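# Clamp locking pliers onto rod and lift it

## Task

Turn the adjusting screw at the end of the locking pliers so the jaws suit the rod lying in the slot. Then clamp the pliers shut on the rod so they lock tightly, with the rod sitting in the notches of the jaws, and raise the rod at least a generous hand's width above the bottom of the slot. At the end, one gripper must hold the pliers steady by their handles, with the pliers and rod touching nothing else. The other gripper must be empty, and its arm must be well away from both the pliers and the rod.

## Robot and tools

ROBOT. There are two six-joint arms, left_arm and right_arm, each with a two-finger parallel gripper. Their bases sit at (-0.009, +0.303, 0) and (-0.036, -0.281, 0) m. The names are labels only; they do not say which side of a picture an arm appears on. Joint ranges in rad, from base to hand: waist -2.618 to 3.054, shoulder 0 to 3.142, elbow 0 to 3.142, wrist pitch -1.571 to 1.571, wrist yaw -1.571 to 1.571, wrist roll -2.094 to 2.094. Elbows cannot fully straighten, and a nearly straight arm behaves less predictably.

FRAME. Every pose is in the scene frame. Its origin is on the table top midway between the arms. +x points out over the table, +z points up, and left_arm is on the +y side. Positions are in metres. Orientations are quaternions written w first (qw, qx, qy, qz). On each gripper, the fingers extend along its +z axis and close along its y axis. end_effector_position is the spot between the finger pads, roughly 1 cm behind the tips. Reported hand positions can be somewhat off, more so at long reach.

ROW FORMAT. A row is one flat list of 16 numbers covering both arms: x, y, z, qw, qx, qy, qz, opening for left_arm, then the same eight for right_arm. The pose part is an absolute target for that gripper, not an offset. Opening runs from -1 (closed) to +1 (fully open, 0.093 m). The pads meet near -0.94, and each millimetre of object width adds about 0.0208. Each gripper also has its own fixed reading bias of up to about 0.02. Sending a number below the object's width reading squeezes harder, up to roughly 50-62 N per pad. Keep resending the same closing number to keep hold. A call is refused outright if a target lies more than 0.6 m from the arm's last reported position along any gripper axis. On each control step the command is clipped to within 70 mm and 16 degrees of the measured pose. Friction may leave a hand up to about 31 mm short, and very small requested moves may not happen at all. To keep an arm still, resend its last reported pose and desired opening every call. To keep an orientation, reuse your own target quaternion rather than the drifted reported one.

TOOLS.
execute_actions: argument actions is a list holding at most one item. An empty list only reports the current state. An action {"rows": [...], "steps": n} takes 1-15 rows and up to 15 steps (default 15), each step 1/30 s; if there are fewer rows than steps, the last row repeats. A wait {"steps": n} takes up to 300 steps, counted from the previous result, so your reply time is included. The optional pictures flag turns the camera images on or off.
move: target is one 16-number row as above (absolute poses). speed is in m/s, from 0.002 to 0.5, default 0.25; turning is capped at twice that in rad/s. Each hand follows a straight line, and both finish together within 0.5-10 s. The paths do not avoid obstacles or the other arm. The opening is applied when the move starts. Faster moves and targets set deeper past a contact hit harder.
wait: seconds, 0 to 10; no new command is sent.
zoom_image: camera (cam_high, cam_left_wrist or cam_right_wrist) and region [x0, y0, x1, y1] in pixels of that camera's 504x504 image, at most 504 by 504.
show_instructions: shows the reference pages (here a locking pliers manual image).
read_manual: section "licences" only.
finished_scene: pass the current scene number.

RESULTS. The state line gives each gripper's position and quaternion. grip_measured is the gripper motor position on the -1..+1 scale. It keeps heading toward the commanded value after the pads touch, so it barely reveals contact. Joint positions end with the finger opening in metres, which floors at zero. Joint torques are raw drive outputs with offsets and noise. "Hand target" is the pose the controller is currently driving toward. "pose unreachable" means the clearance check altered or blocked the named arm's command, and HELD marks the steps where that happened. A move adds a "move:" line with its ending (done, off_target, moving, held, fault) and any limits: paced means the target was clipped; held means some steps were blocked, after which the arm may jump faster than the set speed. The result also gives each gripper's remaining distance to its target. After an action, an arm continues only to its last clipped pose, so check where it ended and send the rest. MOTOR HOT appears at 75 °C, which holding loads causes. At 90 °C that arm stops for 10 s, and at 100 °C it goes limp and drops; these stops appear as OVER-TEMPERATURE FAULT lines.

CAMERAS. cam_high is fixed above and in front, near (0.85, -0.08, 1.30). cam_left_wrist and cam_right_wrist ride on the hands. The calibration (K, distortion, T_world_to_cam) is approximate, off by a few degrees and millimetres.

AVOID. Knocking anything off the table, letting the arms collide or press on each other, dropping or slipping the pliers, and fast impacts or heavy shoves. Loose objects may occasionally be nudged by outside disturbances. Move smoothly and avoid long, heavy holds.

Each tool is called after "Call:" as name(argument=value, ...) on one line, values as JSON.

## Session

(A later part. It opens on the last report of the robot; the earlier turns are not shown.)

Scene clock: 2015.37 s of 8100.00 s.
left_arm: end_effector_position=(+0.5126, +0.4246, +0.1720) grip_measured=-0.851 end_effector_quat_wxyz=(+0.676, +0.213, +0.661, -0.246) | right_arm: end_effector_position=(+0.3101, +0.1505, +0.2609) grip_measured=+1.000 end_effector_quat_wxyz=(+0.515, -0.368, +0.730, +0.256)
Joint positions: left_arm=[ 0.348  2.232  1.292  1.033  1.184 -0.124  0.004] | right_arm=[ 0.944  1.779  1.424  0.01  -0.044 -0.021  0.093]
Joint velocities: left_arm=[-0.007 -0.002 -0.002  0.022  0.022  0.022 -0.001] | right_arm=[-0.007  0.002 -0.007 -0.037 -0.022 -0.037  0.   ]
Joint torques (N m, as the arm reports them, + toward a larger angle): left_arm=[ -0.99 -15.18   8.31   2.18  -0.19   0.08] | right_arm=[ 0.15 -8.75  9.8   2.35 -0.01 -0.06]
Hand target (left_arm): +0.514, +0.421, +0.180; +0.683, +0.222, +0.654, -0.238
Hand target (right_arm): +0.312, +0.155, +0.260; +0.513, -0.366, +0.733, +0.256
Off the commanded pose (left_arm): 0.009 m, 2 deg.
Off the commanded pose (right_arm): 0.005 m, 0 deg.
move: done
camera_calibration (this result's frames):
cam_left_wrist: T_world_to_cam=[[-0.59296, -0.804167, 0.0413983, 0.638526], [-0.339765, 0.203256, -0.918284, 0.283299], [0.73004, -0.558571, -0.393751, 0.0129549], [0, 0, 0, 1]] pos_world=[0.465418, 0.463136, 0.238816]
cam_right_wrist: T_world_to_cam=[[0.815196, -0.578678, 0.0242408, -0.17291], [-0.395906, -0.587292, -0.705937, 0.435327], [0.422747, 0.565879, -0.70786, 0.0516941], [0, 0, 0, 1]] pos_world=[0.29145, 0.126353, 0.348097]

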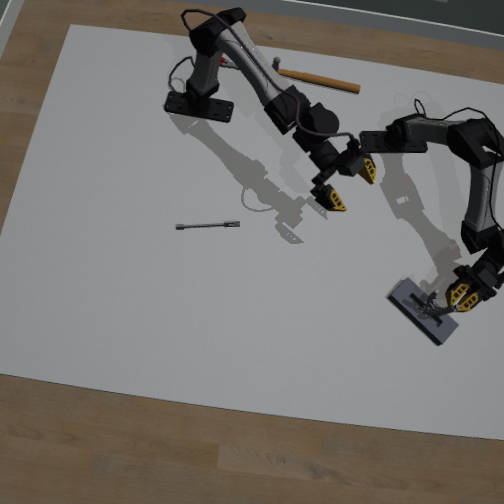

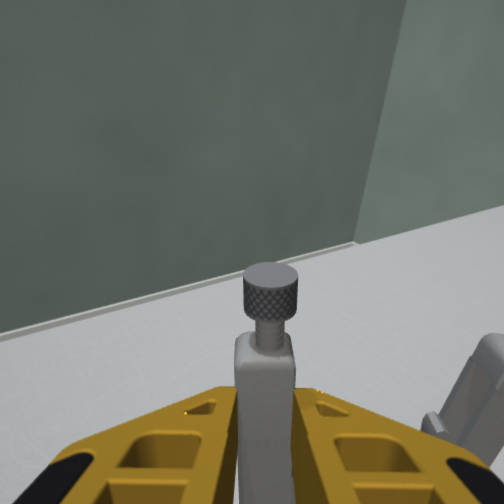

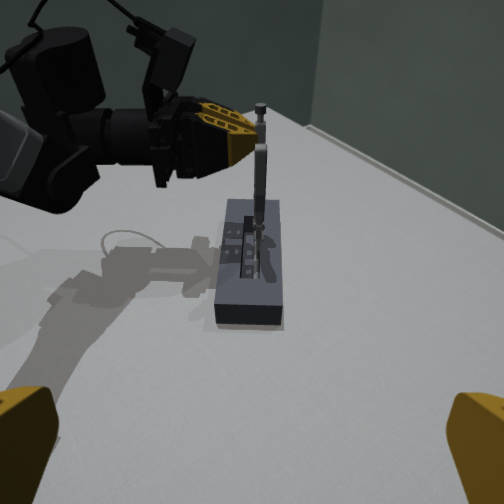

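Against the wall. Lower.

Call:
move(target=[0.513,0.424,0.152,0.683,0.222,0.654,-0.238,-0.9,0.312,0.155,0.26,0.513,-0.366,0.733,0.256,1], speed=0.015)

Call:
move(target=[0.5065,0.436,0.153,0.683,0.222,0.654,-0.238,-0.9,0.312,0.155,0.26,0.513,-0.366,0.733,0.256,1], speed=0.008)

Call:
zoom_image(camera="cam_right_wrist", region=[210,190,300,300])

Scene clock: 2020.67 s of 8100.00 s.
left_arm: end_effector_position=(+0.5128, +0.4243, +0.1629) grip_measured=-0.851 end_effector_quat_wxyz=(+0.684, +0.226, +0.651, -0.238) | right_arm: end_effector_position=(+0.3101, +0.1505, +0.2609) grip_measured=+1.000 end_effector_quat_wxyz=(+0.515, -0.368, +0.730, +0.256)
Joint positions: left_arm=[ 0.348  2.273  1.292  1.113  1.189 -0.123  0.004] | right_arm=[ 0.944  1.779  1.424  0.01  -0.044 -0.021  0.093]
Joint velocities: left_arm=[ 0.007  0.007 -0.017 -0.007  0.022 -0.007 -0.001] | right_arm=[-0.017  0.012 -0.027  0.007  0.066 -0.095  0.   ]
Joint torques (N m, as the arm reports them, + toward a larger angle): left_arm=[ -0.33 -12.45   6.79   2.09  -0.23   0.04] | right_arm=[ 0.14 -8.77  9.77  2.33 -0.01 -0.07]
Hand target (left_arm): +0.513, +0.424, +0.152; +0.683, +0.222, +0.654, -0.238
Hand target (right_arm): +0.312, +0.155, +0.260; +0.513, -0.366, +0.733, +0.256
Off the commanded pose (left_arm): 0.011 m, 1 deg.
Off the commanded pose (right_arm): 0.005 m, 0 deg.
move: off_target (left_arm)
camera_calibration (this result's frames):
cam_left_wrist: T_world_to_cam=[[-0.598265, -0.801287, 0.00430174, 0.64637], [-0.307155, 0.224366, -0.924833, 0.250384], [0.740091, -0.554616, -0.38035, -0.0000118179], [0, 0, 0, 1]] pos_world=[0.463616, 0.461743, 0.228778]
cam_right_wrist: T_world_to_cam=[[0.815196, -0.578678, 0.0242408, -0.17291], [-0.395906, -0.587292, -0.705937, 0.435327], [0.422747, 0.565879, -0.70786, 0.0516941], [0, 0, 0, 1]] pos_world=[0.29145, 0.126353, 0.348097]

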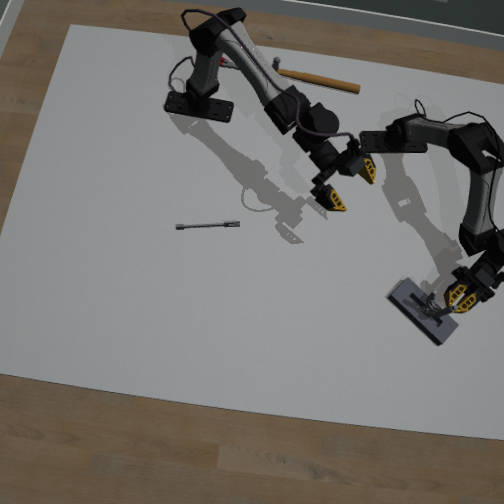

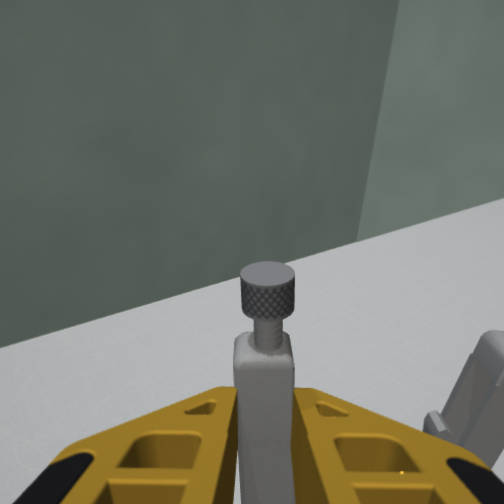

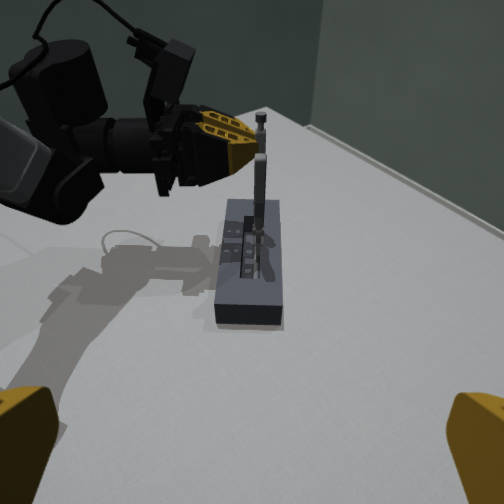

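Scene clock: 2022.97 s of 8100.00 s.
left_arm: end_effector_position=(+0.5083, +0.4315, +0.1631) grip_measured=-0.851 end_effector_quat_wxyz=(+0.684, +0.228, +0.651, -0.236) | right_arm: end_effector_position=(+0.3101, +0.1505, +0.2609) grip_measured=+1.000 end_effector_quat_wxyz=(+0.515, -0.368, +0.730, +0.256)
Joint positions: left_arm=[ 0.367  2.273  1.292  1.118  1.21  -0.123  0.004] | right_arm=[ 0.944  1.779  1.424  0.01  -0.044 -0.021  0.093]
Joint velocities: left_arm=[-0.002 -0.012 -0.002 -0.022  0.007 -0.051 -0.001] | right_arm=[ 0.002  0.007  0.007 -0.066 -0.037 -0.007  0.   ]
Joint torques (N m, as the arm reports them, + toward a larger angle): left_arm=[  0.29 -12.34   6.91   2.14  -0.15  -0.01] | right_arm=[ 0.14 -8.78  9.81  2.33  0.   -0.06]
Hand target (left_arm): +0.506, +0.436, +0.153; +0.682, +0.222, +0.655, -0.238
Hand target (right_arm): +0.312, +0.155, +0.260; +0.513, -0.366, +0.733, +0.256
Off the commanded pose (left_arm): 0.011 m, 1 deg.
Off the commanded pose (right_arm): 0.005 m, 0 deg.
move: off_target (left_arm)
camera_calibration (this result's frames):
cam_left_wrist: T_world_to_cam=[[-0.599358, -0.800481, -0.000956342, 0.650427], [-0.304415, 0.229034, -0.924594, 0.244144], [0.740339, -0.553872, -0.380952, 0.00707366], [0, 0, 0, 1]] pos_world=[0.458923, 0.468655, 0.229051]
cam_right_wrist: T_world_to_cam=[[0.815196, -0.578678, 0.0242408, -0.17291], [-0.395906, -0.587292, -0.705937, 0.435327], [0.422747, 0.565879, -0.70786, 0.0516941], [0, 0, 0, 1]] pos_world=[0.29145, 0.126353, 0.348097]

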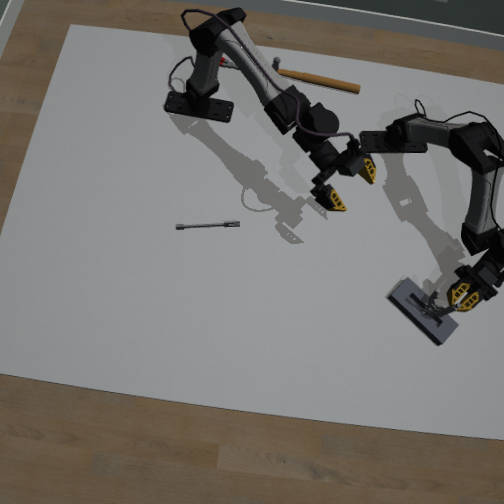

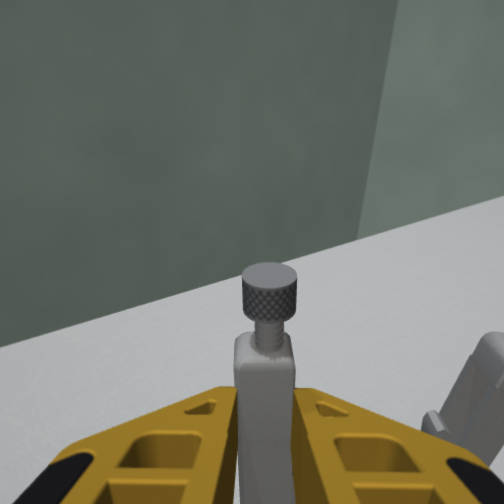

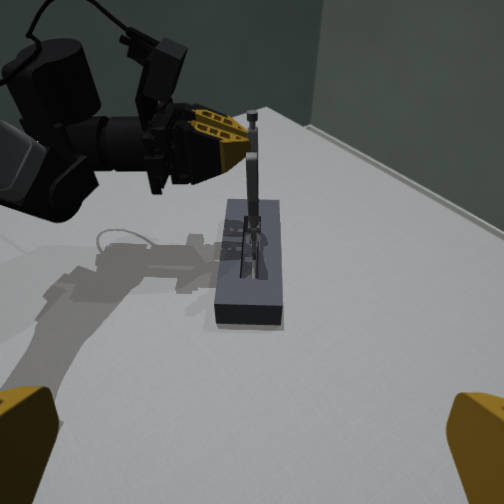

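Region (210, 190, 300, 300) of cam_right_wrist's 504x504 image, scaled by 4.582, with more detail than that image has; it fills the left 412 columns of this view, and the rest is white.

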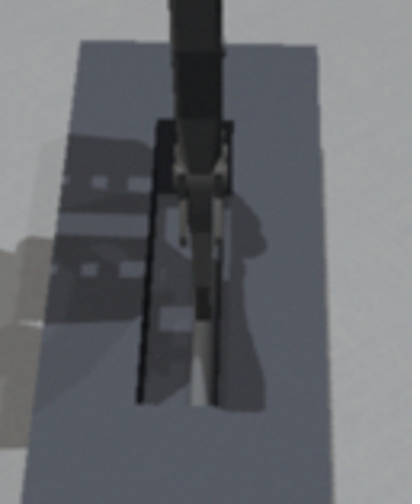

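Call:
move(target=[0.508,0.431,0.184,0.683,0.222,0.654,-0.238,-0.9,0.312,0.155,0.26,0.513,-0.366,0.733,0.256,1], speed=0.03)

Call:
move(target=[0.5145,0.421,0.180,0.683,0.222,0.654,-0.238,-0.9,0.312,0.155,0.26,0.513,-0.366,0.733,0.256,1], speed=0.015)

Call:
zoom_image(camera="cam_right_wrist", region=[210,190,300,300])

Scene clock: 2027.17 s of 8100.00 s.
left_arm: end_effector_position=(+0.5076, +0.4311, +0.1723) grip_measured=-0.851 end_effector_quat_wxyz=(+0.677, +0.218, +0.659, -0.245) | right_arm: end_effector_position=(+0.3101, +0.1505, +0.2609) grip_measured=+1.000 end_effector_quat_wxyz=(+0.515, -0.368, +0.730, +0.256)
Joint positions: left_arm=[ 0.367  2.234  1.292  1.043  1.209 -0.123  0.004] | right_arm=[ 0.944  1.779  1.424  0.01  -0.044 -0.021  0.093]
Joint velocities: left_arm=[ 0.007 -0.007 -0.012 -0.007  0.051 -0.051  0.   ] | right_arm=[ 0.002 -0.022 -0.002 -0.007 -0.051 -0.022  0.   ]
Joint torques (N m, as the arm reports them, + toward a larger angle): left_arm=[ -0.47 -16.36   8.26   2.08  -0.16  -0.02] | right_arm=[ 0.15 -8.75  9.74  2.35 -0.02 -0.06]
Hand target (left_arm): +0.508, +0.431, +0.184; +0.683, +0.222, +0.654, -0.238
Hand target (right_arm): +0.312, +0.155, +0.260; +0.513, -0.366, +0.733, +0.256
Off the commanded pose (left_arm): 0.012 m, 1 deg.
Off the commanded pose (right_arm): 0.005 m, 0 deg.
move: off_target (left_arm)
camera_calibration (this result's frames):
cam_left_wrist: T_world_to_cam=[[-0.598281, -0.800649, 0.0319464, 0.643562], [-0.332539, 0.21182, -0.918994, 0.273214], [0.729025, -0.56044, -0.392975, 0.0215288], [0, 0, 0, 1]] pos_world=[0.46019, 0.469461, 0.238983]
cam_right_wrist: T_world_to_cam=[[0.815196, -0.578678, 0.0242408, -0.17291], [-0.395906, -0.587292, -0.705937, 0.435327], [0.422747, 0.565879, -0.70786, 0.0516941], [0, 0, 0, 1]] pos_world=[0.29145, 0.126353, 0.348097]

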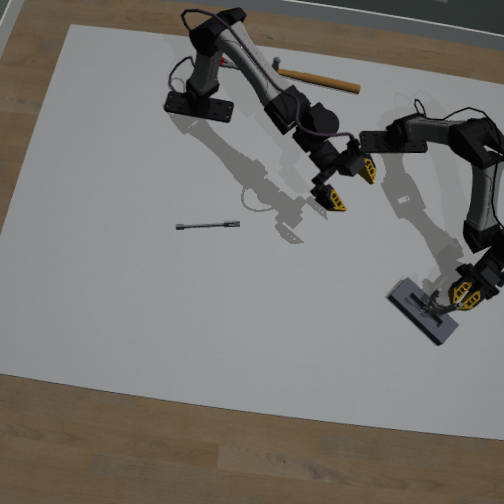

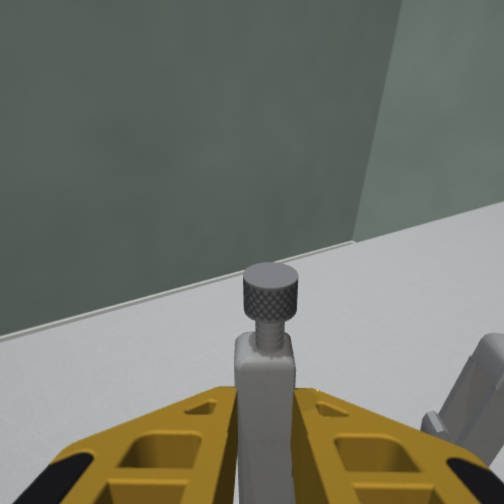

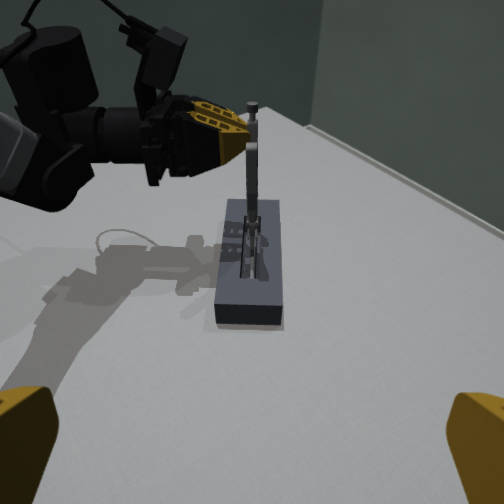

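Scene clock: 2028.37 s of 8100.00 s.
left_arm: end_effector_position=(+0.5126, +0.4248, +0.1717) grip_measured=-0.851 end_effector_quat_wxyz=(+0.676, +0.214, +0.661, -0.246) | right_arm: end_effector_position=(+0.3101, +0.1505, +0.2609) grip_measured=+1.000 end_effector_quat_wxyz=(+0.515, -0.368, +0.730, +0.256)
Joint positions: left_arm=[ 0.348  2.234  1.292  1.036  1.184 -0.123  0.004] | right_arm=[ 0.944  1.779  1.424  0.01  -0.044 -0.021  0.093]
Joint velocities: left_arm=[-0.002  0.012 -0.012 -0.007 -0.037 -0.007 -0.001] | right_arm=[ 0.017 -0.012 -0.002  0.007  0.037 -0.022  0.   ]
Joint torques (N m, as the arm reports them, + toward a larger angle): left_arm=[ -0.92 -15.18   8.36   2.15  -0.2    0.05] | right_arm=[ 0.12 -8.8   9.81  2.33 -0.01 -0.07]
Hand target (left_arm): +0.514, +0.421, +0.180; +0.683, +0.222, +0.654, -0.238
Hand target (right_arm): +0.312, +0.155, +0.260; +0.513, -0.366, +0.733, +0.256
Off the commanded pose (left_arm): 0.009 m, 2 deg.
Off the commanded pose (right_arm): 0.005 m, 0 deg.
move: done
camera_calibration (this result's frames):
cam_left_wrist: T_world_to_cam=[[-0.592703, -0.804464, 0.0392393, 0.639083], [-0.338206, 0.204372, -0.918613, 0.281729], [0.730972, -0.557736, -0.393206, 0.0120249], [0, 0, 0, 1]] pos_world=[0.465279, 0.463249, 0.238451]
cam_right_wrist: T_world_to_cam=[[0.815196, -0.578678, 0.0242408, -0.17291], [-0.395906, -0.587292, -0.705937, 0.435327], [0.422747, 0.565879, -0.70786, 0.0516941], [0, 0, 0, 1]] pos_world=[0.29145, 0.126353, 0.348097]

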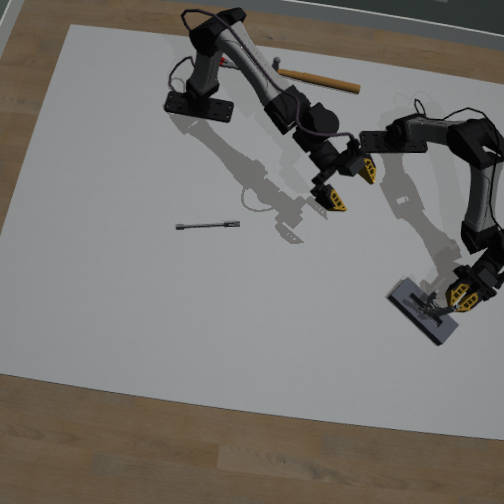

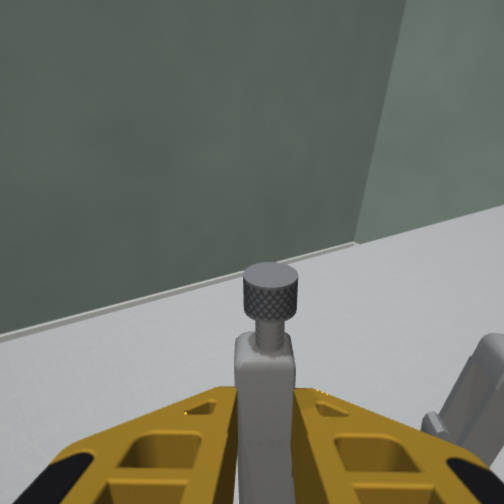

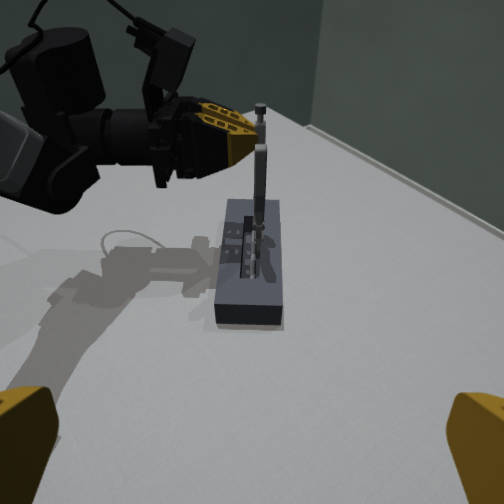

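Region (210, 190, 300, 300) of cam_right_wrist's 504x504 image, scaled by 4.582, with more detail than that image has; it fills the left 412 columns of this view, and the rest is white.

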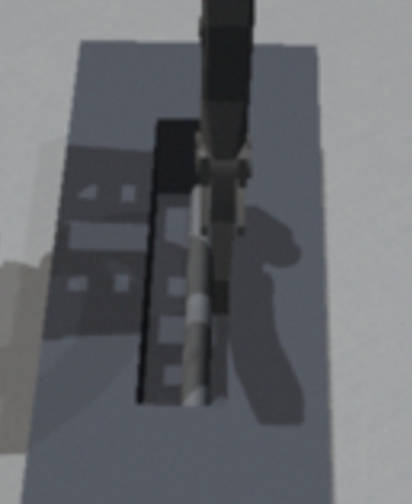

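Call:
move(target=[0.513,0.424,0.154,0.683,0.222,0.654,-0.238,-0.9,0.312,0.155,0.26,0.513,-0.366,0.733,0.256,1], speed=0.012)

Call:
zoom_image(camera="cam_right_wrist", region=[210,190,300,300])

Scene clock: 2032.93 s of 8100.00 s.
left_arm: end_effector_position=(+0.5140, +0.4256, +0.1573) grip_measured=-0.851 end_effector_quat_wxyz=(+0.678, +0.216, +0.659, -0.243) | right_arm: end_effector_position=(+0.3101, +0.1505, +0.2609) grip_measured=+1.000 end_effector_quat_wxyz=(+0.515, -0.368, +0.730, +0.256)
Joint positions: left_arm=[ 0.348  2.277  1.292  1.087  1.183 -0.122  0.004] | right_arm=[ 0.944  1.779  1.424  0.01  -0.044 -0.021  0.093]
Joint velocities: left_arm=[-0.002 -0.007  0.002 -0.037  0.007 -0.051 -0.   ] | right_arm=[-0.022 -0.017 -0.017  0.022 -0.007  0.051  0.   ]
Joint torques (N m, as the arm reports them, + toward a larger angle): left_arm=[ -0.31 -13.55   6.99   2.33  -0.17   0.1 ] | right_arm=[ 0.15 -8.74  9.82  2.35 -0.01 -0.06]
Hand target (left_arm): +0.513, +0.424, +0.154; +0.682, +0.222, +0.655, -0.238
Hand target (right_arm): +0.312, +0.155, +0.260; +0.513, -0.366, +0.733, +0.256
Off the commanded pose (left_arm): 0.004 m, 1 deg.
Off the commanded pose (right_arm): 0.005 m, 0 deg.
move: done
camera_calibration (this result's frames):
cam_left_wrist: T_world_to_cam=[[-0.592617, -0.804898, 0.0307428, 0.642589], [-0.331346, 0.208815, -0.920112, 0.263585], [0.734176, -0.55546, -0.390447, 0.0027604], [0, 0, 0, 1]] pos_world=[0.46612, 0.463711, 0.223851]
cam_right_wrist: T_world_to_cam=[[0.815196, -0.578678, 0.0242408, -0.17291], [-0.395906, -0.587292, -0.705937, 0.435327], [0.422747, 0.565879, -0.70786, 0.0516941], [0, 0, 0, 1]] pos_world=[0.29145, 0.126353, 0.348097]

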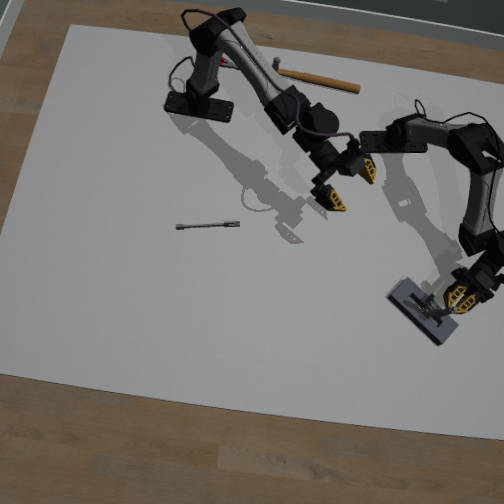

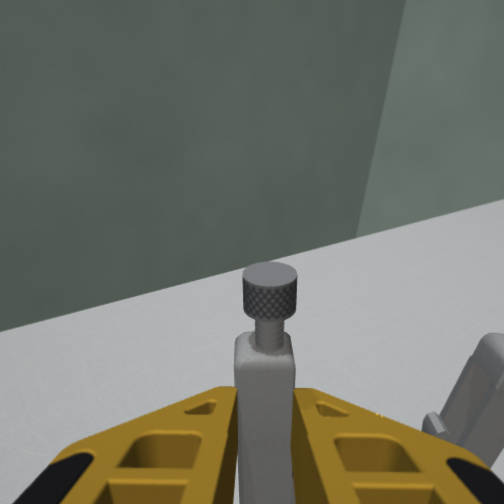

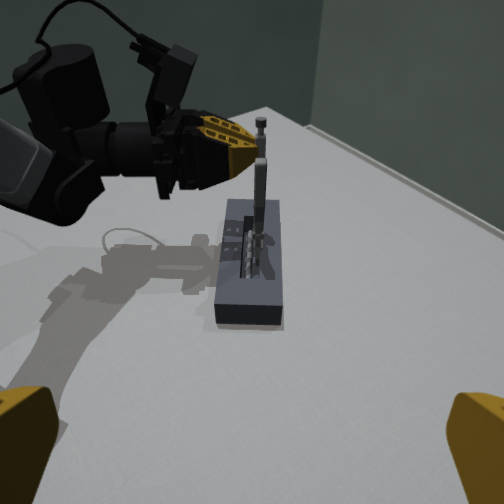

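Region (210, 190, 300, 300) of cam_right_wrist's 504x504 image, scaled by 4.582, with more detail than that image has; it fills the left 412 columns of this view, and the rest is white.

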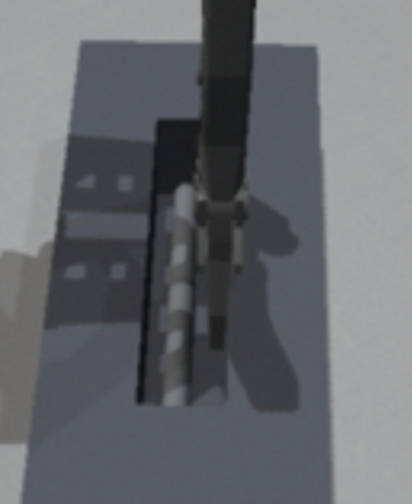

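Call:
move(target=[0.511,0.428,0.245,0.683,0.222,0.654,-0.238,-0.9,0.312,0.155,0.26,0.513,-0.366,0.733,0.256,1], speed=0.06)

Call:
zoom_image(camera="cam_right_wrist", region=[210,190,300,300])

Call:
move(target=[0.49,0.405,0.245,0.652,-0.322,0.615,0.300,-0.9,0.46,0.10,0.22,0.411,-0.542,0.646,0.345,1], speed=0.25)

Scene clock: 2044.57 s of 8100.00 s.
left_arm: end_effector_position=(+0.5101, +0.4231, +0.2239) grip_measured=-0.851 end_effector_quat_wxyz=(+0.670, +0.208, +0.667, -0.253) | right_arm: end_effector_position=(+0.3101, +0.1505, +0.2609) grip_measured=+1.000 end_effector_quat_wxyz=(+0.515, -0.368, +0.730, +0.256)
Joint positions: left_arm=[ 0.348  2.103  1.339  0.831  1.187 -0.122  0.004] | right_arm=[ 0.944  1.779  1.424  0.01  -0.044 -0.021  0.093]
Joint velocities: left_arm=[-0.002  0.012 -0.007  0.066  0.007 -0.022  0.   ] | right_arm=[-0.007  0.012  0.002 -0.022 -0.066  0.022  0.   ]
Joint torques (N m, as the arm reports them, + toward a larger angle): left_arm=[  0.32 -15.77  11.7    2.14  -0.01   0.06] | right_arm=[ 0.08 -8.78  9.83  2.34 -0.01 -0.06]
Hand target (left_arm): +0.509, +0.427, +0.245; +0.683, +0.222, +0.654, -0.238
Hand target (right_arm): +0.312, +0.155, +0.260; +0.513, -0.366, +0.733, +0.256
Off the commanded pose (left_arm): 0.022 m, 3 deg.
Off the commanded pose (right_arm): 0.005 m, 0 deg.
MOTOR HOT: a motor of the left arm reached 75 °C. Now the hottest motor of the left arm, joint 2 (shoulder), reports 75 °C. The controller's stop level is 90 °C. To cool a motor, set the load down, stop pushing, or move to a pose that needs little force.
move: off_target (left_arm)
camera_calibration (this result's frames):
cam_left_wrist: T_world_to_cam=[[-0.594547, -0.801608, 0.0627527, 0.628676], [-0.358514, 0.194431, -0.913052, 0.342516], [0.719709, -0.56535, -0.402986, 0.0445555], [0, 0, 0, 1]] pos_world=[0.464508, 0.462546, 0.291239]
cam_right_wrist: T_world_to_cam=[[0.815196, -0.578678, 0.0242408, -0.17291], [-0.395906, -0.587292, -0.705937, 0.435327], [0.422747, 0.565879, -0.70786, 0.0516941], [0, 0, 0, 1]] pos_world=[0.29145, 0.126353, 0.348097]

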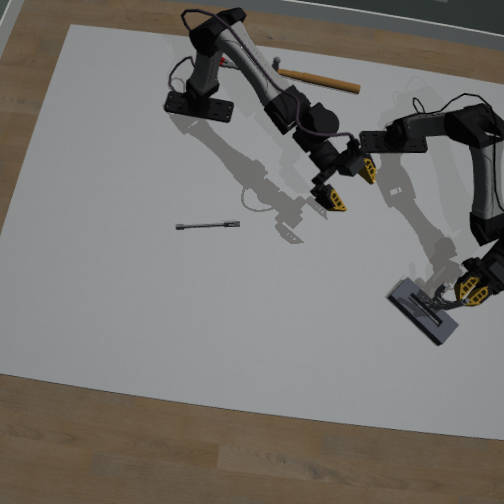

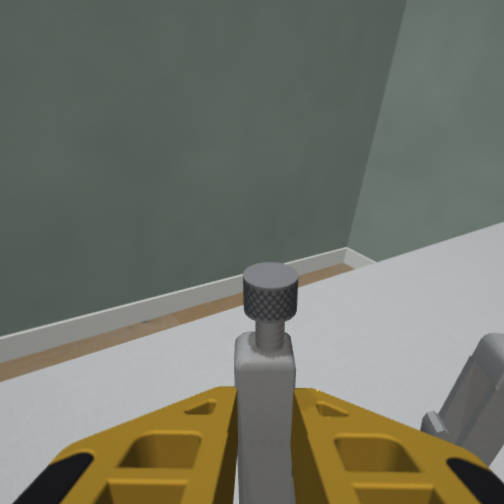

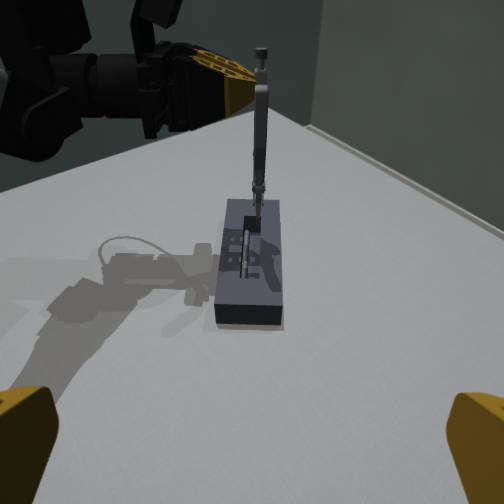

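Region (210, 190, 300, 300) of cam_right_wrist's 504x504 image, scaled by 4.582, with more detail than that image has; it fills the left 412 columns of this view, and the rest is white.

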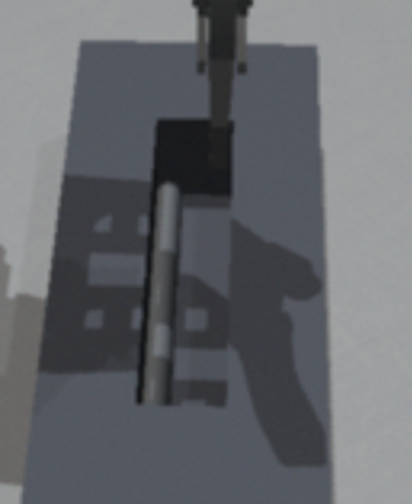

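Scene clock: 2048.33 s of 8100.00 s.
left_arm: end_effector_position=(+0.4856, +0.4069, +0.2331) grip_measured=-0.851 end_effector_quat_wxyz=(+0.632, -0.320, +0.639, +0.301) | right_arm: end_effector_position=(+0.4592, +0.1034, +0.2201) grip_measured=+1.000 end_effector_quat_wxyz=(+0.413, -0.539, +0.647, +0.347)
Joint positions: left_arm=[-0.251  1.877  1.113  0.728 -0.984 -0.049  0.004] | right_arm=[ 0.526  2.411  2.354 -0.6   -0.815 -0.506  0.093]
Joint velocities: left_arm=[ 0.002 -0.007  0.012 -0.081  0.022 -0.022  0.   ] | right_arm=[-0.002  0.002  0.012 -0.051 -0.007 -0.051  0.   ]
Joint torques (N m, as the arm reports them, + toward a larger angle): left_arm=[ -0.69 -10.92  12.25   2.44  -0.21   0.09] | right_arm=[ -0.68 -13.85   9.29   1.8   -0.39  -0.22]
Hand target (left_arm): +0.490, +0.404, +0.246; +0.645, -0.327, +0.624, +0.296
Hand target (right_arm): +0.460, +0.102, +0.220; +0.412, -0.541, +0.645, +0.348
Off the commanded pose (left_arm): 0.013 m, 4 deg.
Off the commanded pose (right_arm): 0.004 m, 1 deg.
MOTOR HOT: still on. Now the hottest motor of the left arm, joint 2 (shoulder), reports 75 °C; the controller's stop level is 90 °C.
move: off_target (left_arm)
camera_calibration (this result's frames):
cam_left_wrist: T_world_to_cam=[[0.805558, -0.592134, 0.0213241, -0.15493], [-0.247304, -0.368709, -0.896044, 0.516417], [0.53844, 0.716541, -0.443453, -0.367412], [0, 0, 0, 1]] pos_world=[0.450346, 0.361934, 0.303106]
cam_right_wrist: T_world_to_cam=[[0.987906, -0.15456, 0.012355, -0.441252], [-0.110669, -0.758688, -0.641986, 0.310544], [0.108599, 0.632854, -0.766617, 0.136733], [0, 0, 0, 1]] pos_world=[0.455434, 0.0808742, 0.309639]

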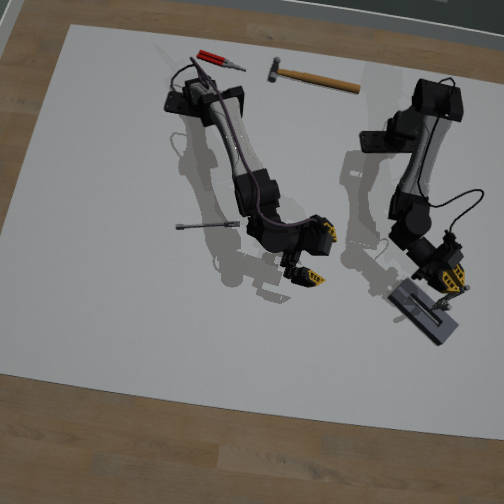

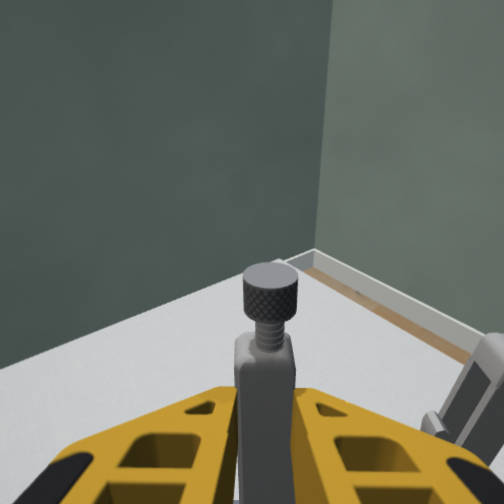

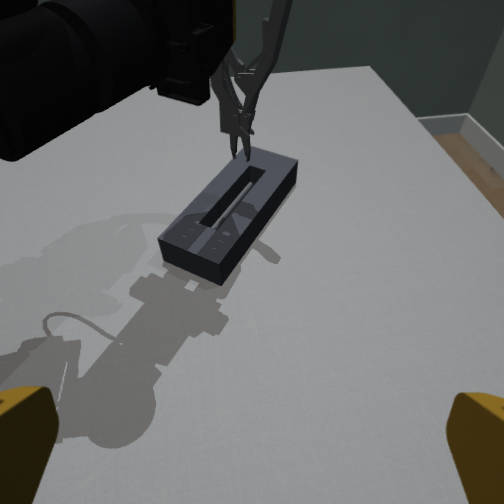

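Call:
move(target=[0.503,0.436,0.235,0.683,0.222,0.654,-0.238,-0.9,0.312,0.155,0.26,0.513,-0.366,0.733,0.256,1], speed=0.25)

Call:
zoom_image(camera="cam_right_wrist", region=[200,170,320,310])

Scene clock: 2056.13 s of 8100.00 s.
left_arm: end_effector_position=(+0.4988, +0.4314, +0.2231) grip_measured=-0.851 end_effector_quat_wxyz=(+0.674, +0.220, +0.664, -0.238) | right_arm: end_effector_position=(+0.3140, +0.1543, +0.2490) grip_measured=+1.000 end_effector_quat_wxyz=(+0.501, -0.375, +0.740, +0.247)
Joint positions: left_arm=[ 0.377  2.084  1.307  0.841  1.213 -0.079  0.004] | right_arm=[ 0.943  1.814  1.456 -0.028 -0.043 -0.027  0.093]
Joint velocities: left_arm=[-0.012 -0.017  0.012 -0.037  0.037 -0.022  0.   ] | right_arm=[-0.007  0.002 -0.002 -0.007  0.022  0.022  0.   ]
Joint torques (N m, as the arm reports them, + toward a larger angle): left_arm=[  0.2  -12.73  11.92   2.3   -0.03  -0.07] | right_arm=[  0.18 -12.89   7.12   2.71   0.    -0.06]
Hand target (left_arm): +0.501, +0.436, +0.234; +0.684, +0.231, +0.653, -0.228
Hand target (right_arm): +0.311, +0.153, +0.260; +0.513, -0.367, +0.733, +0.253
Off the commanded pose (left_arm): 0.013 m, 2 deg.
Off the commanded pose (right_arm): 0.011 m, 2 deg.
MOTOR HOT: still on. Now the hottest motor of the left arm, joint 2 (shoulder), reports 74 °C; the controller's stop level is 90 °C.
move: off_target (left_arm, right_arm)
camera_calibration (this result's frames):
cam_left_wrist: T_world_to_cam=[[-0.591901, -0.805692, 0.0226539, 0.638001], [-0.338842, 0.223231, -0.913977, 0.314054], [0.731327, -0.54866, -0.405133, 0.0445074], [0, 0, 0, 1]] pos_world=[0.451499, 0.468346, 0.290616]
cam_right_wrist: T_world_to_cam=[[0.815866, -0.57761, 0.0270261, -0.174691], [-0.410551, -0.611544, -0.676359, 0.431654], [0.407199, 0.540723, -0.736076, 0.0553358], [0, 0, 0, 1]] pos_world=[0.297207, 0.133151, 0.337406]

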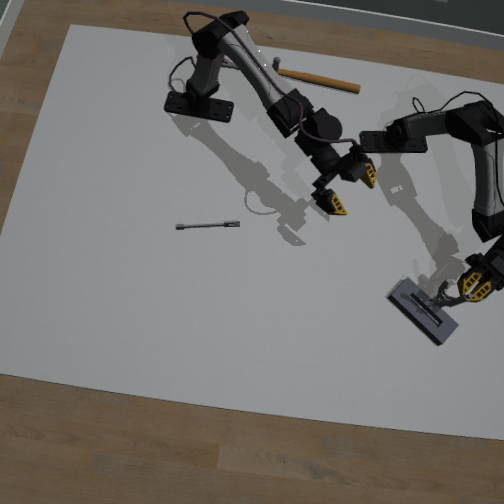

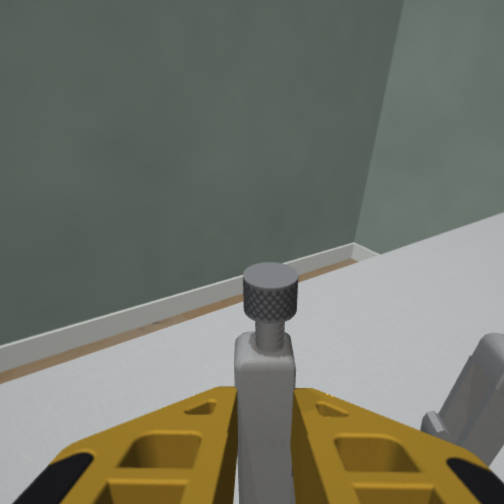

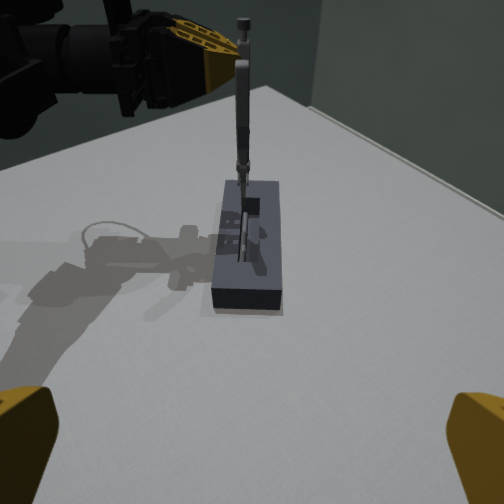

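Region (200, 170, 320, 310) of cam_right_wrist's 504x504 image, scaled by 3.600, with more detail than that image has; it fills the left 432 columns of this view, and the rest is white.

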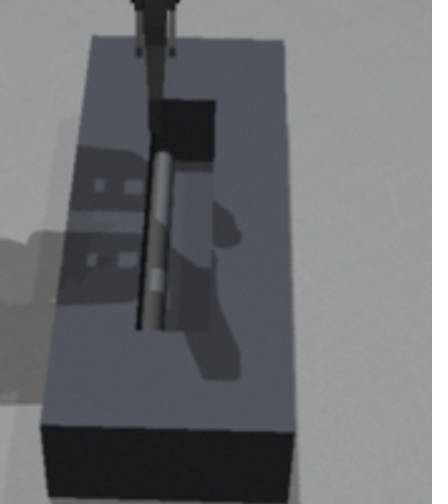

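Call:
move(target=[0.506,0.435,0.180,0.683,0.222,0.654,-0.238,-0.9,0.314,0.154,0.249,0.501,-0.375,0.740,0.247,1], speed=0.035)

Call:
zoom_image(camera="cam_right_wrist", region=[210,175,300,285])

Scene clock: 2060.33 s of 8100.00 s.
left_arm: end_effector_position=(+0.5070, +0.4363, +0.1817) grip_measured=-0.851 end_effector_quat_wxyz=(+0.679, +0.222, +0.658, -0.239) | right_arm: end_effector_position=(+0.3142, +0.1542, +0.2491) grip_measured=+1.000 end_effector_quat_wxyz=(+0.501, -0.374, +0.740, +0.247)
Joint positions: left_arm=[ 0.377  2.217  1.307  1.015  1.215 -0.112  0.004] | right_arm=[ 0.943  1.814  1.456 -0.028 -0.042 -0.027  0.093]
Joint velocities: left_arm=[ 0.002 -0.012  0.007  0.183 -0.007 -0.066 -0.   ] | right_arm=[-0.007 -0.002 -0.007 -0.051 -0.081 -0.022  0.   ]
Joint torques (N m, as the arm reports them, + toward a larger angle): left_arm=[ -0.43 -13.6    7.16   2.24  -0.18  -0.07] | right_arm=[ -0.28 -10.84   8.09   2.43  -0.07  -0.16]
Hand target (left_arm): +0.506, +0.435, +0.180; +0.682, +0.222, +0.655, -0.238
Hand target (right_arm): +0.314, +0.154, +0.249; +0.501, -0.375, +0.740, +0.247
Off the commanded pose (left_arm): 0.002 m, 1 deg.
Off the commanded pose (right_arm): 0.000 m, 0 deg.
MOTOR HOT: still on. Now the hottest motor of the left arm, joint 2 (shoulder), reports 74 °C; the controller's stop level is 90 °C.
move: done
camera_calibration (this result's frames):
cam_left_wrist: T_world_to_cam=[[-0.594503, -0.803926, 0.0164206, 0.64946], [-0.324103, 0.220885, -0.919873, 0.272521], [0.735883, -0.55219, -0.391872, 0.0212602], [0, 0, 0, 1]] pos_world=[0.458786, 0.473661, 0.248352]
cam_right_wrist: T_world_to_cam=[[0.815237, -0.578475, 0.0274832, -0.174671], [-0.41081, -0.611095, -0.676608, 0.431801], [0.408196, 0.540305, -0.73583, 0.0550639], [0, 0, 0, 1]] pos_world=[0.29731, 0.133077, 0.337478]

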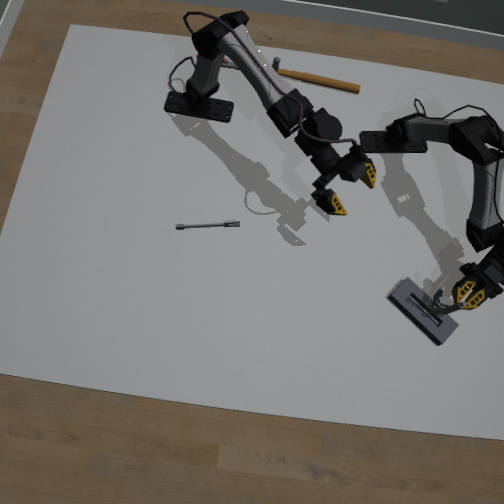

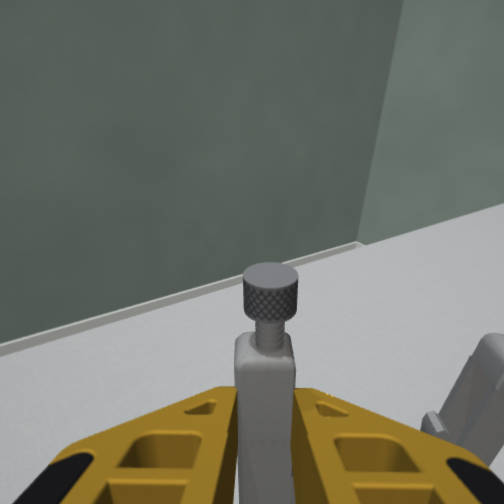

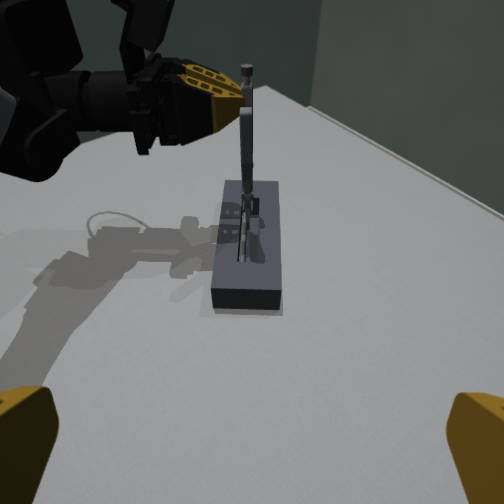

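Region (210, 175, 300, 285) of cam_right_wrist's 504x504 image, scaled by 4.582, with more detail than that image has; it fills the left 412 columns of this view, and the rest is white.

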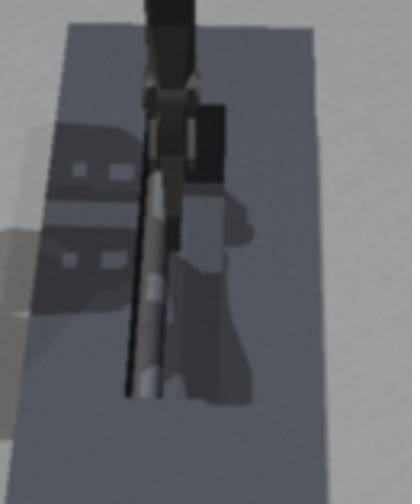

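Shift to the −n wall (~7 mm), then down.

Call:
move(target=[0.4995,0.448,0.178,0.683,0.222,0.654,-0.238,-0.9,0.314,0.154,0.249,0.501,-0.375,0.740,0.247,1], speed=0.012)

Call:
move(target=[0.5015,0.448,0.153,0.683,0.222,0.654,-0.238,-0.9,0.314,0.154,0.249,0.501,-0.375,0.740,0.247,1], speed=0.015)

Call:
zoom_image(camera="cam_right_wrist", region=[210,175,300,285])

Scene clock: 2064.93 s of 8100.00 s.
left_arm: end_effector_position=(+0.5014, +0.4437, +0.1841) grip_measured=-0.851 end_effector_quat_wxyz=(+0.682, +0.226, +0.654, -0.237) | right_arm: end_effector_position=(+0.3142, +0.1542, +0.2491) grip_measured=+1.000 end_effector_quat_wxyz=(+0.501, -0.374, +0.740, +0.247)
Joint positions: left_arm=[ 0.397  2.217  1.307  1.037  1.239 -0.123  0.004] | right_arm=[ 0.943  1.814  1.456 -0.028 -0.042 -0.027  0.093]
Joint velocities: left_arm=[ 0.012 -0.007 -0.002  0.037  0.037  0.022 -0.001] | right_arm=[ 0.002  0.002  0.012 -0.066 -0.007 -0.095  0.   ]
Joint torques (N m, as the arm reports them, + toward a larger angle): left_arm=[  0.32 -12.71   7.39   2.23  -0.09  -0.09] | right_arm=[ -0.28 -10.83   8.06   2.43  -0.08  -0.16]
Hand target (left_arm): +0.499, +0.448, +0.178; +0.682, +0.222, +0.655, -0.237
Hand target (right_arm): +0.314, +0.154, +0.249; +0.501, -0.375, +0.740, +0.247
Off the commanded pose (left_arm): 0.008 m, 0 deg.
Off the commanded pose (right_arm): 0.000 m, 0 deg.
MOTOR HOT: still on. Now the hottest motor of the left arm, joint 2 (shoulder), reports 74 °C; the controller's stop level is 90 °C.
move: done
camera_calibration (this result's frames):
cam_left_wrist: T_world_to_cam=[[-0.597296, -0.801994, 0.00656608, 0.654398], [-0.314302, 0.226533, -0.921898, 0.264209], [0.737869, -0.55271, -0.387376, 0.028826], [0, 0, 0, 1]] pos_world=[0.452641, 0.480903, 0.250443]
cam_right_wrist: T_world_to_cam=[[0.815237, -0.578475, 0.0274832, -0.174671], [-0.41081, -0.611095, -0.676608, 0.431801], [0.408196, 0.540305, -0.73583, 0.0550639], [0, 0, 0, 1]] pos_world=[0.29731, 0.133077, 0.337478]

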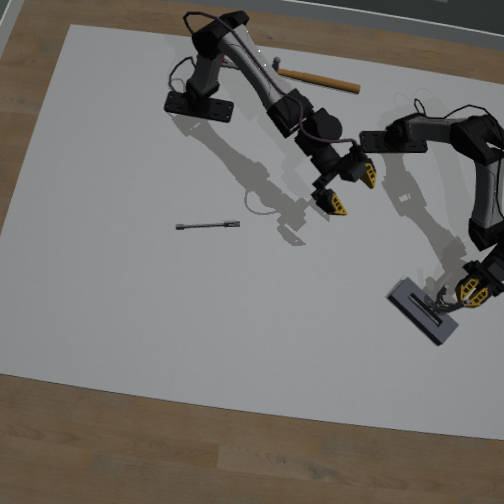

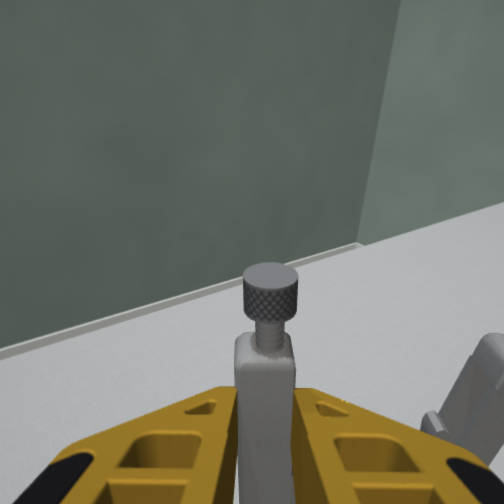

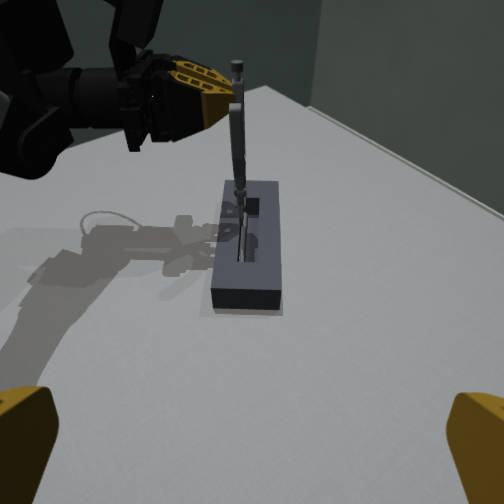

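Scene clock: 2067.23 s of 8100.00 s.
left_arm: end_effector_position=(+0.5033, +0.4449, +0.1625) grip_measured=-0.851 end_effector_quat_wxyz=(+0.685, +0.229, +0.651, -0.235) | right_arm: end_effector_position=(+0.3142, +0.1542, +0.2491) grip_measured=+1.000 end_effector_quat_wxyz=(+0.501, -0.374, +0.740, +0.247)
Joint positions: left_arm=[ 0.397  2.285  1.307  1.127  1.24  -0.134  0.004] | right_arm=[ 0.943  1.814  1.456 -0.028 -0.042 -0.027  0.093]
Joint velocities: left_arm=[-0.012  0.002 -0.022  0.051  0.007  0.022 -0.   ] | right_arm=[ 0.007 -0.002 -0.007  0.022  0.007  0.037  0.   ]
Joint torques (N m, as the arm reports them, + toward a larger angle): left_arm=[  0.27 -12.76   6.9    2.05  -0.18  -0.04] | right_arm=[ -0.32 -10.8    8.09   2.42  -0.08  -0.14]
Hand target (left_arm): +0.502, +0.448, +0.153; +0.683, +0.222, +0.654, -0.238
Hand target (right_arm): +0.314, +0.154, +0.249; +0.501, -0.375, +0.740, +0.247
Off the commanded pose (left_arm): 0.010 m, 1 deg.
Off the commanded pose (right_arm): 0.000 m, 0 deg.
MOTOR HOT: still on. Now the hottest motor of the left arm, joint 2 (shoulder), reports 74 °C; the controller's stop level is 90 °C.
move: done
camera_calibration (this result's frames):
cam_left_wrist: T_world_to_cam=[[-0.598909, -0.800809, -0.00358136, 0.658525], [-0.302903, 0.23067, -0.924684, 0.237567], [0.741322, -0.552717, -0.380718, 0.016883], [0, 0, 0, 1]] pos_world=[0.453841, 0.481884, 0.228461]
cam_right_wrist: T_world_to_cam=[[0.815237, -0.578475, 0.0274832, -0.174671], [-0.41081, -0.611095, -0.676608, 0.431801], [0.408196, 0.540305, -0.73583, 0.0550639], [0, 0, 0, 1]] pos_world=[0.29731, 0.133077, 0.337478]

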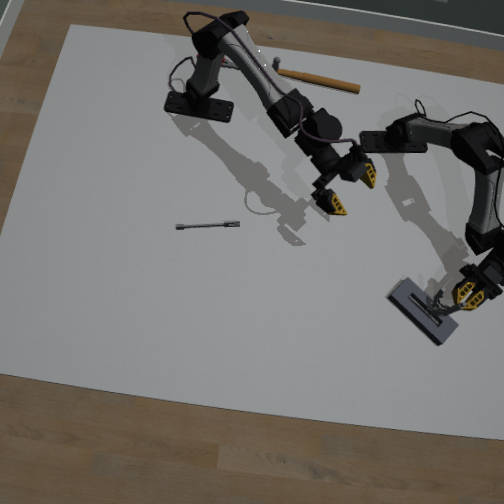

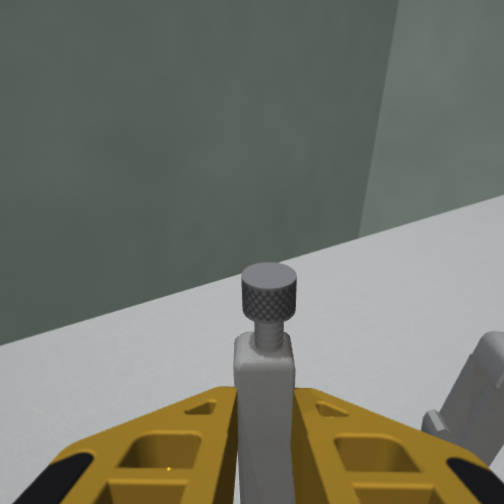

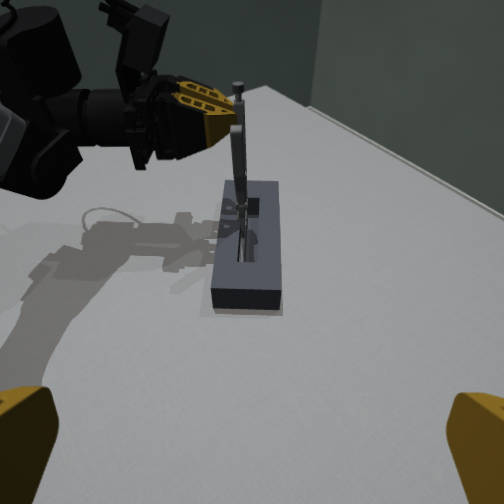

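Region (210, 175, 300, 285) of cam_right_wrist's 504x504 image, scaled by 4.582, with more detail than that image has; it fills the left 412 columns of this view, and the rest is white.

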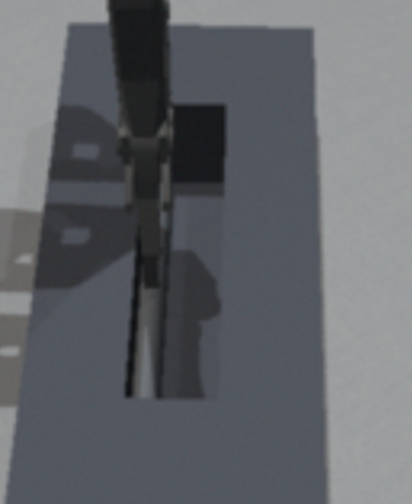

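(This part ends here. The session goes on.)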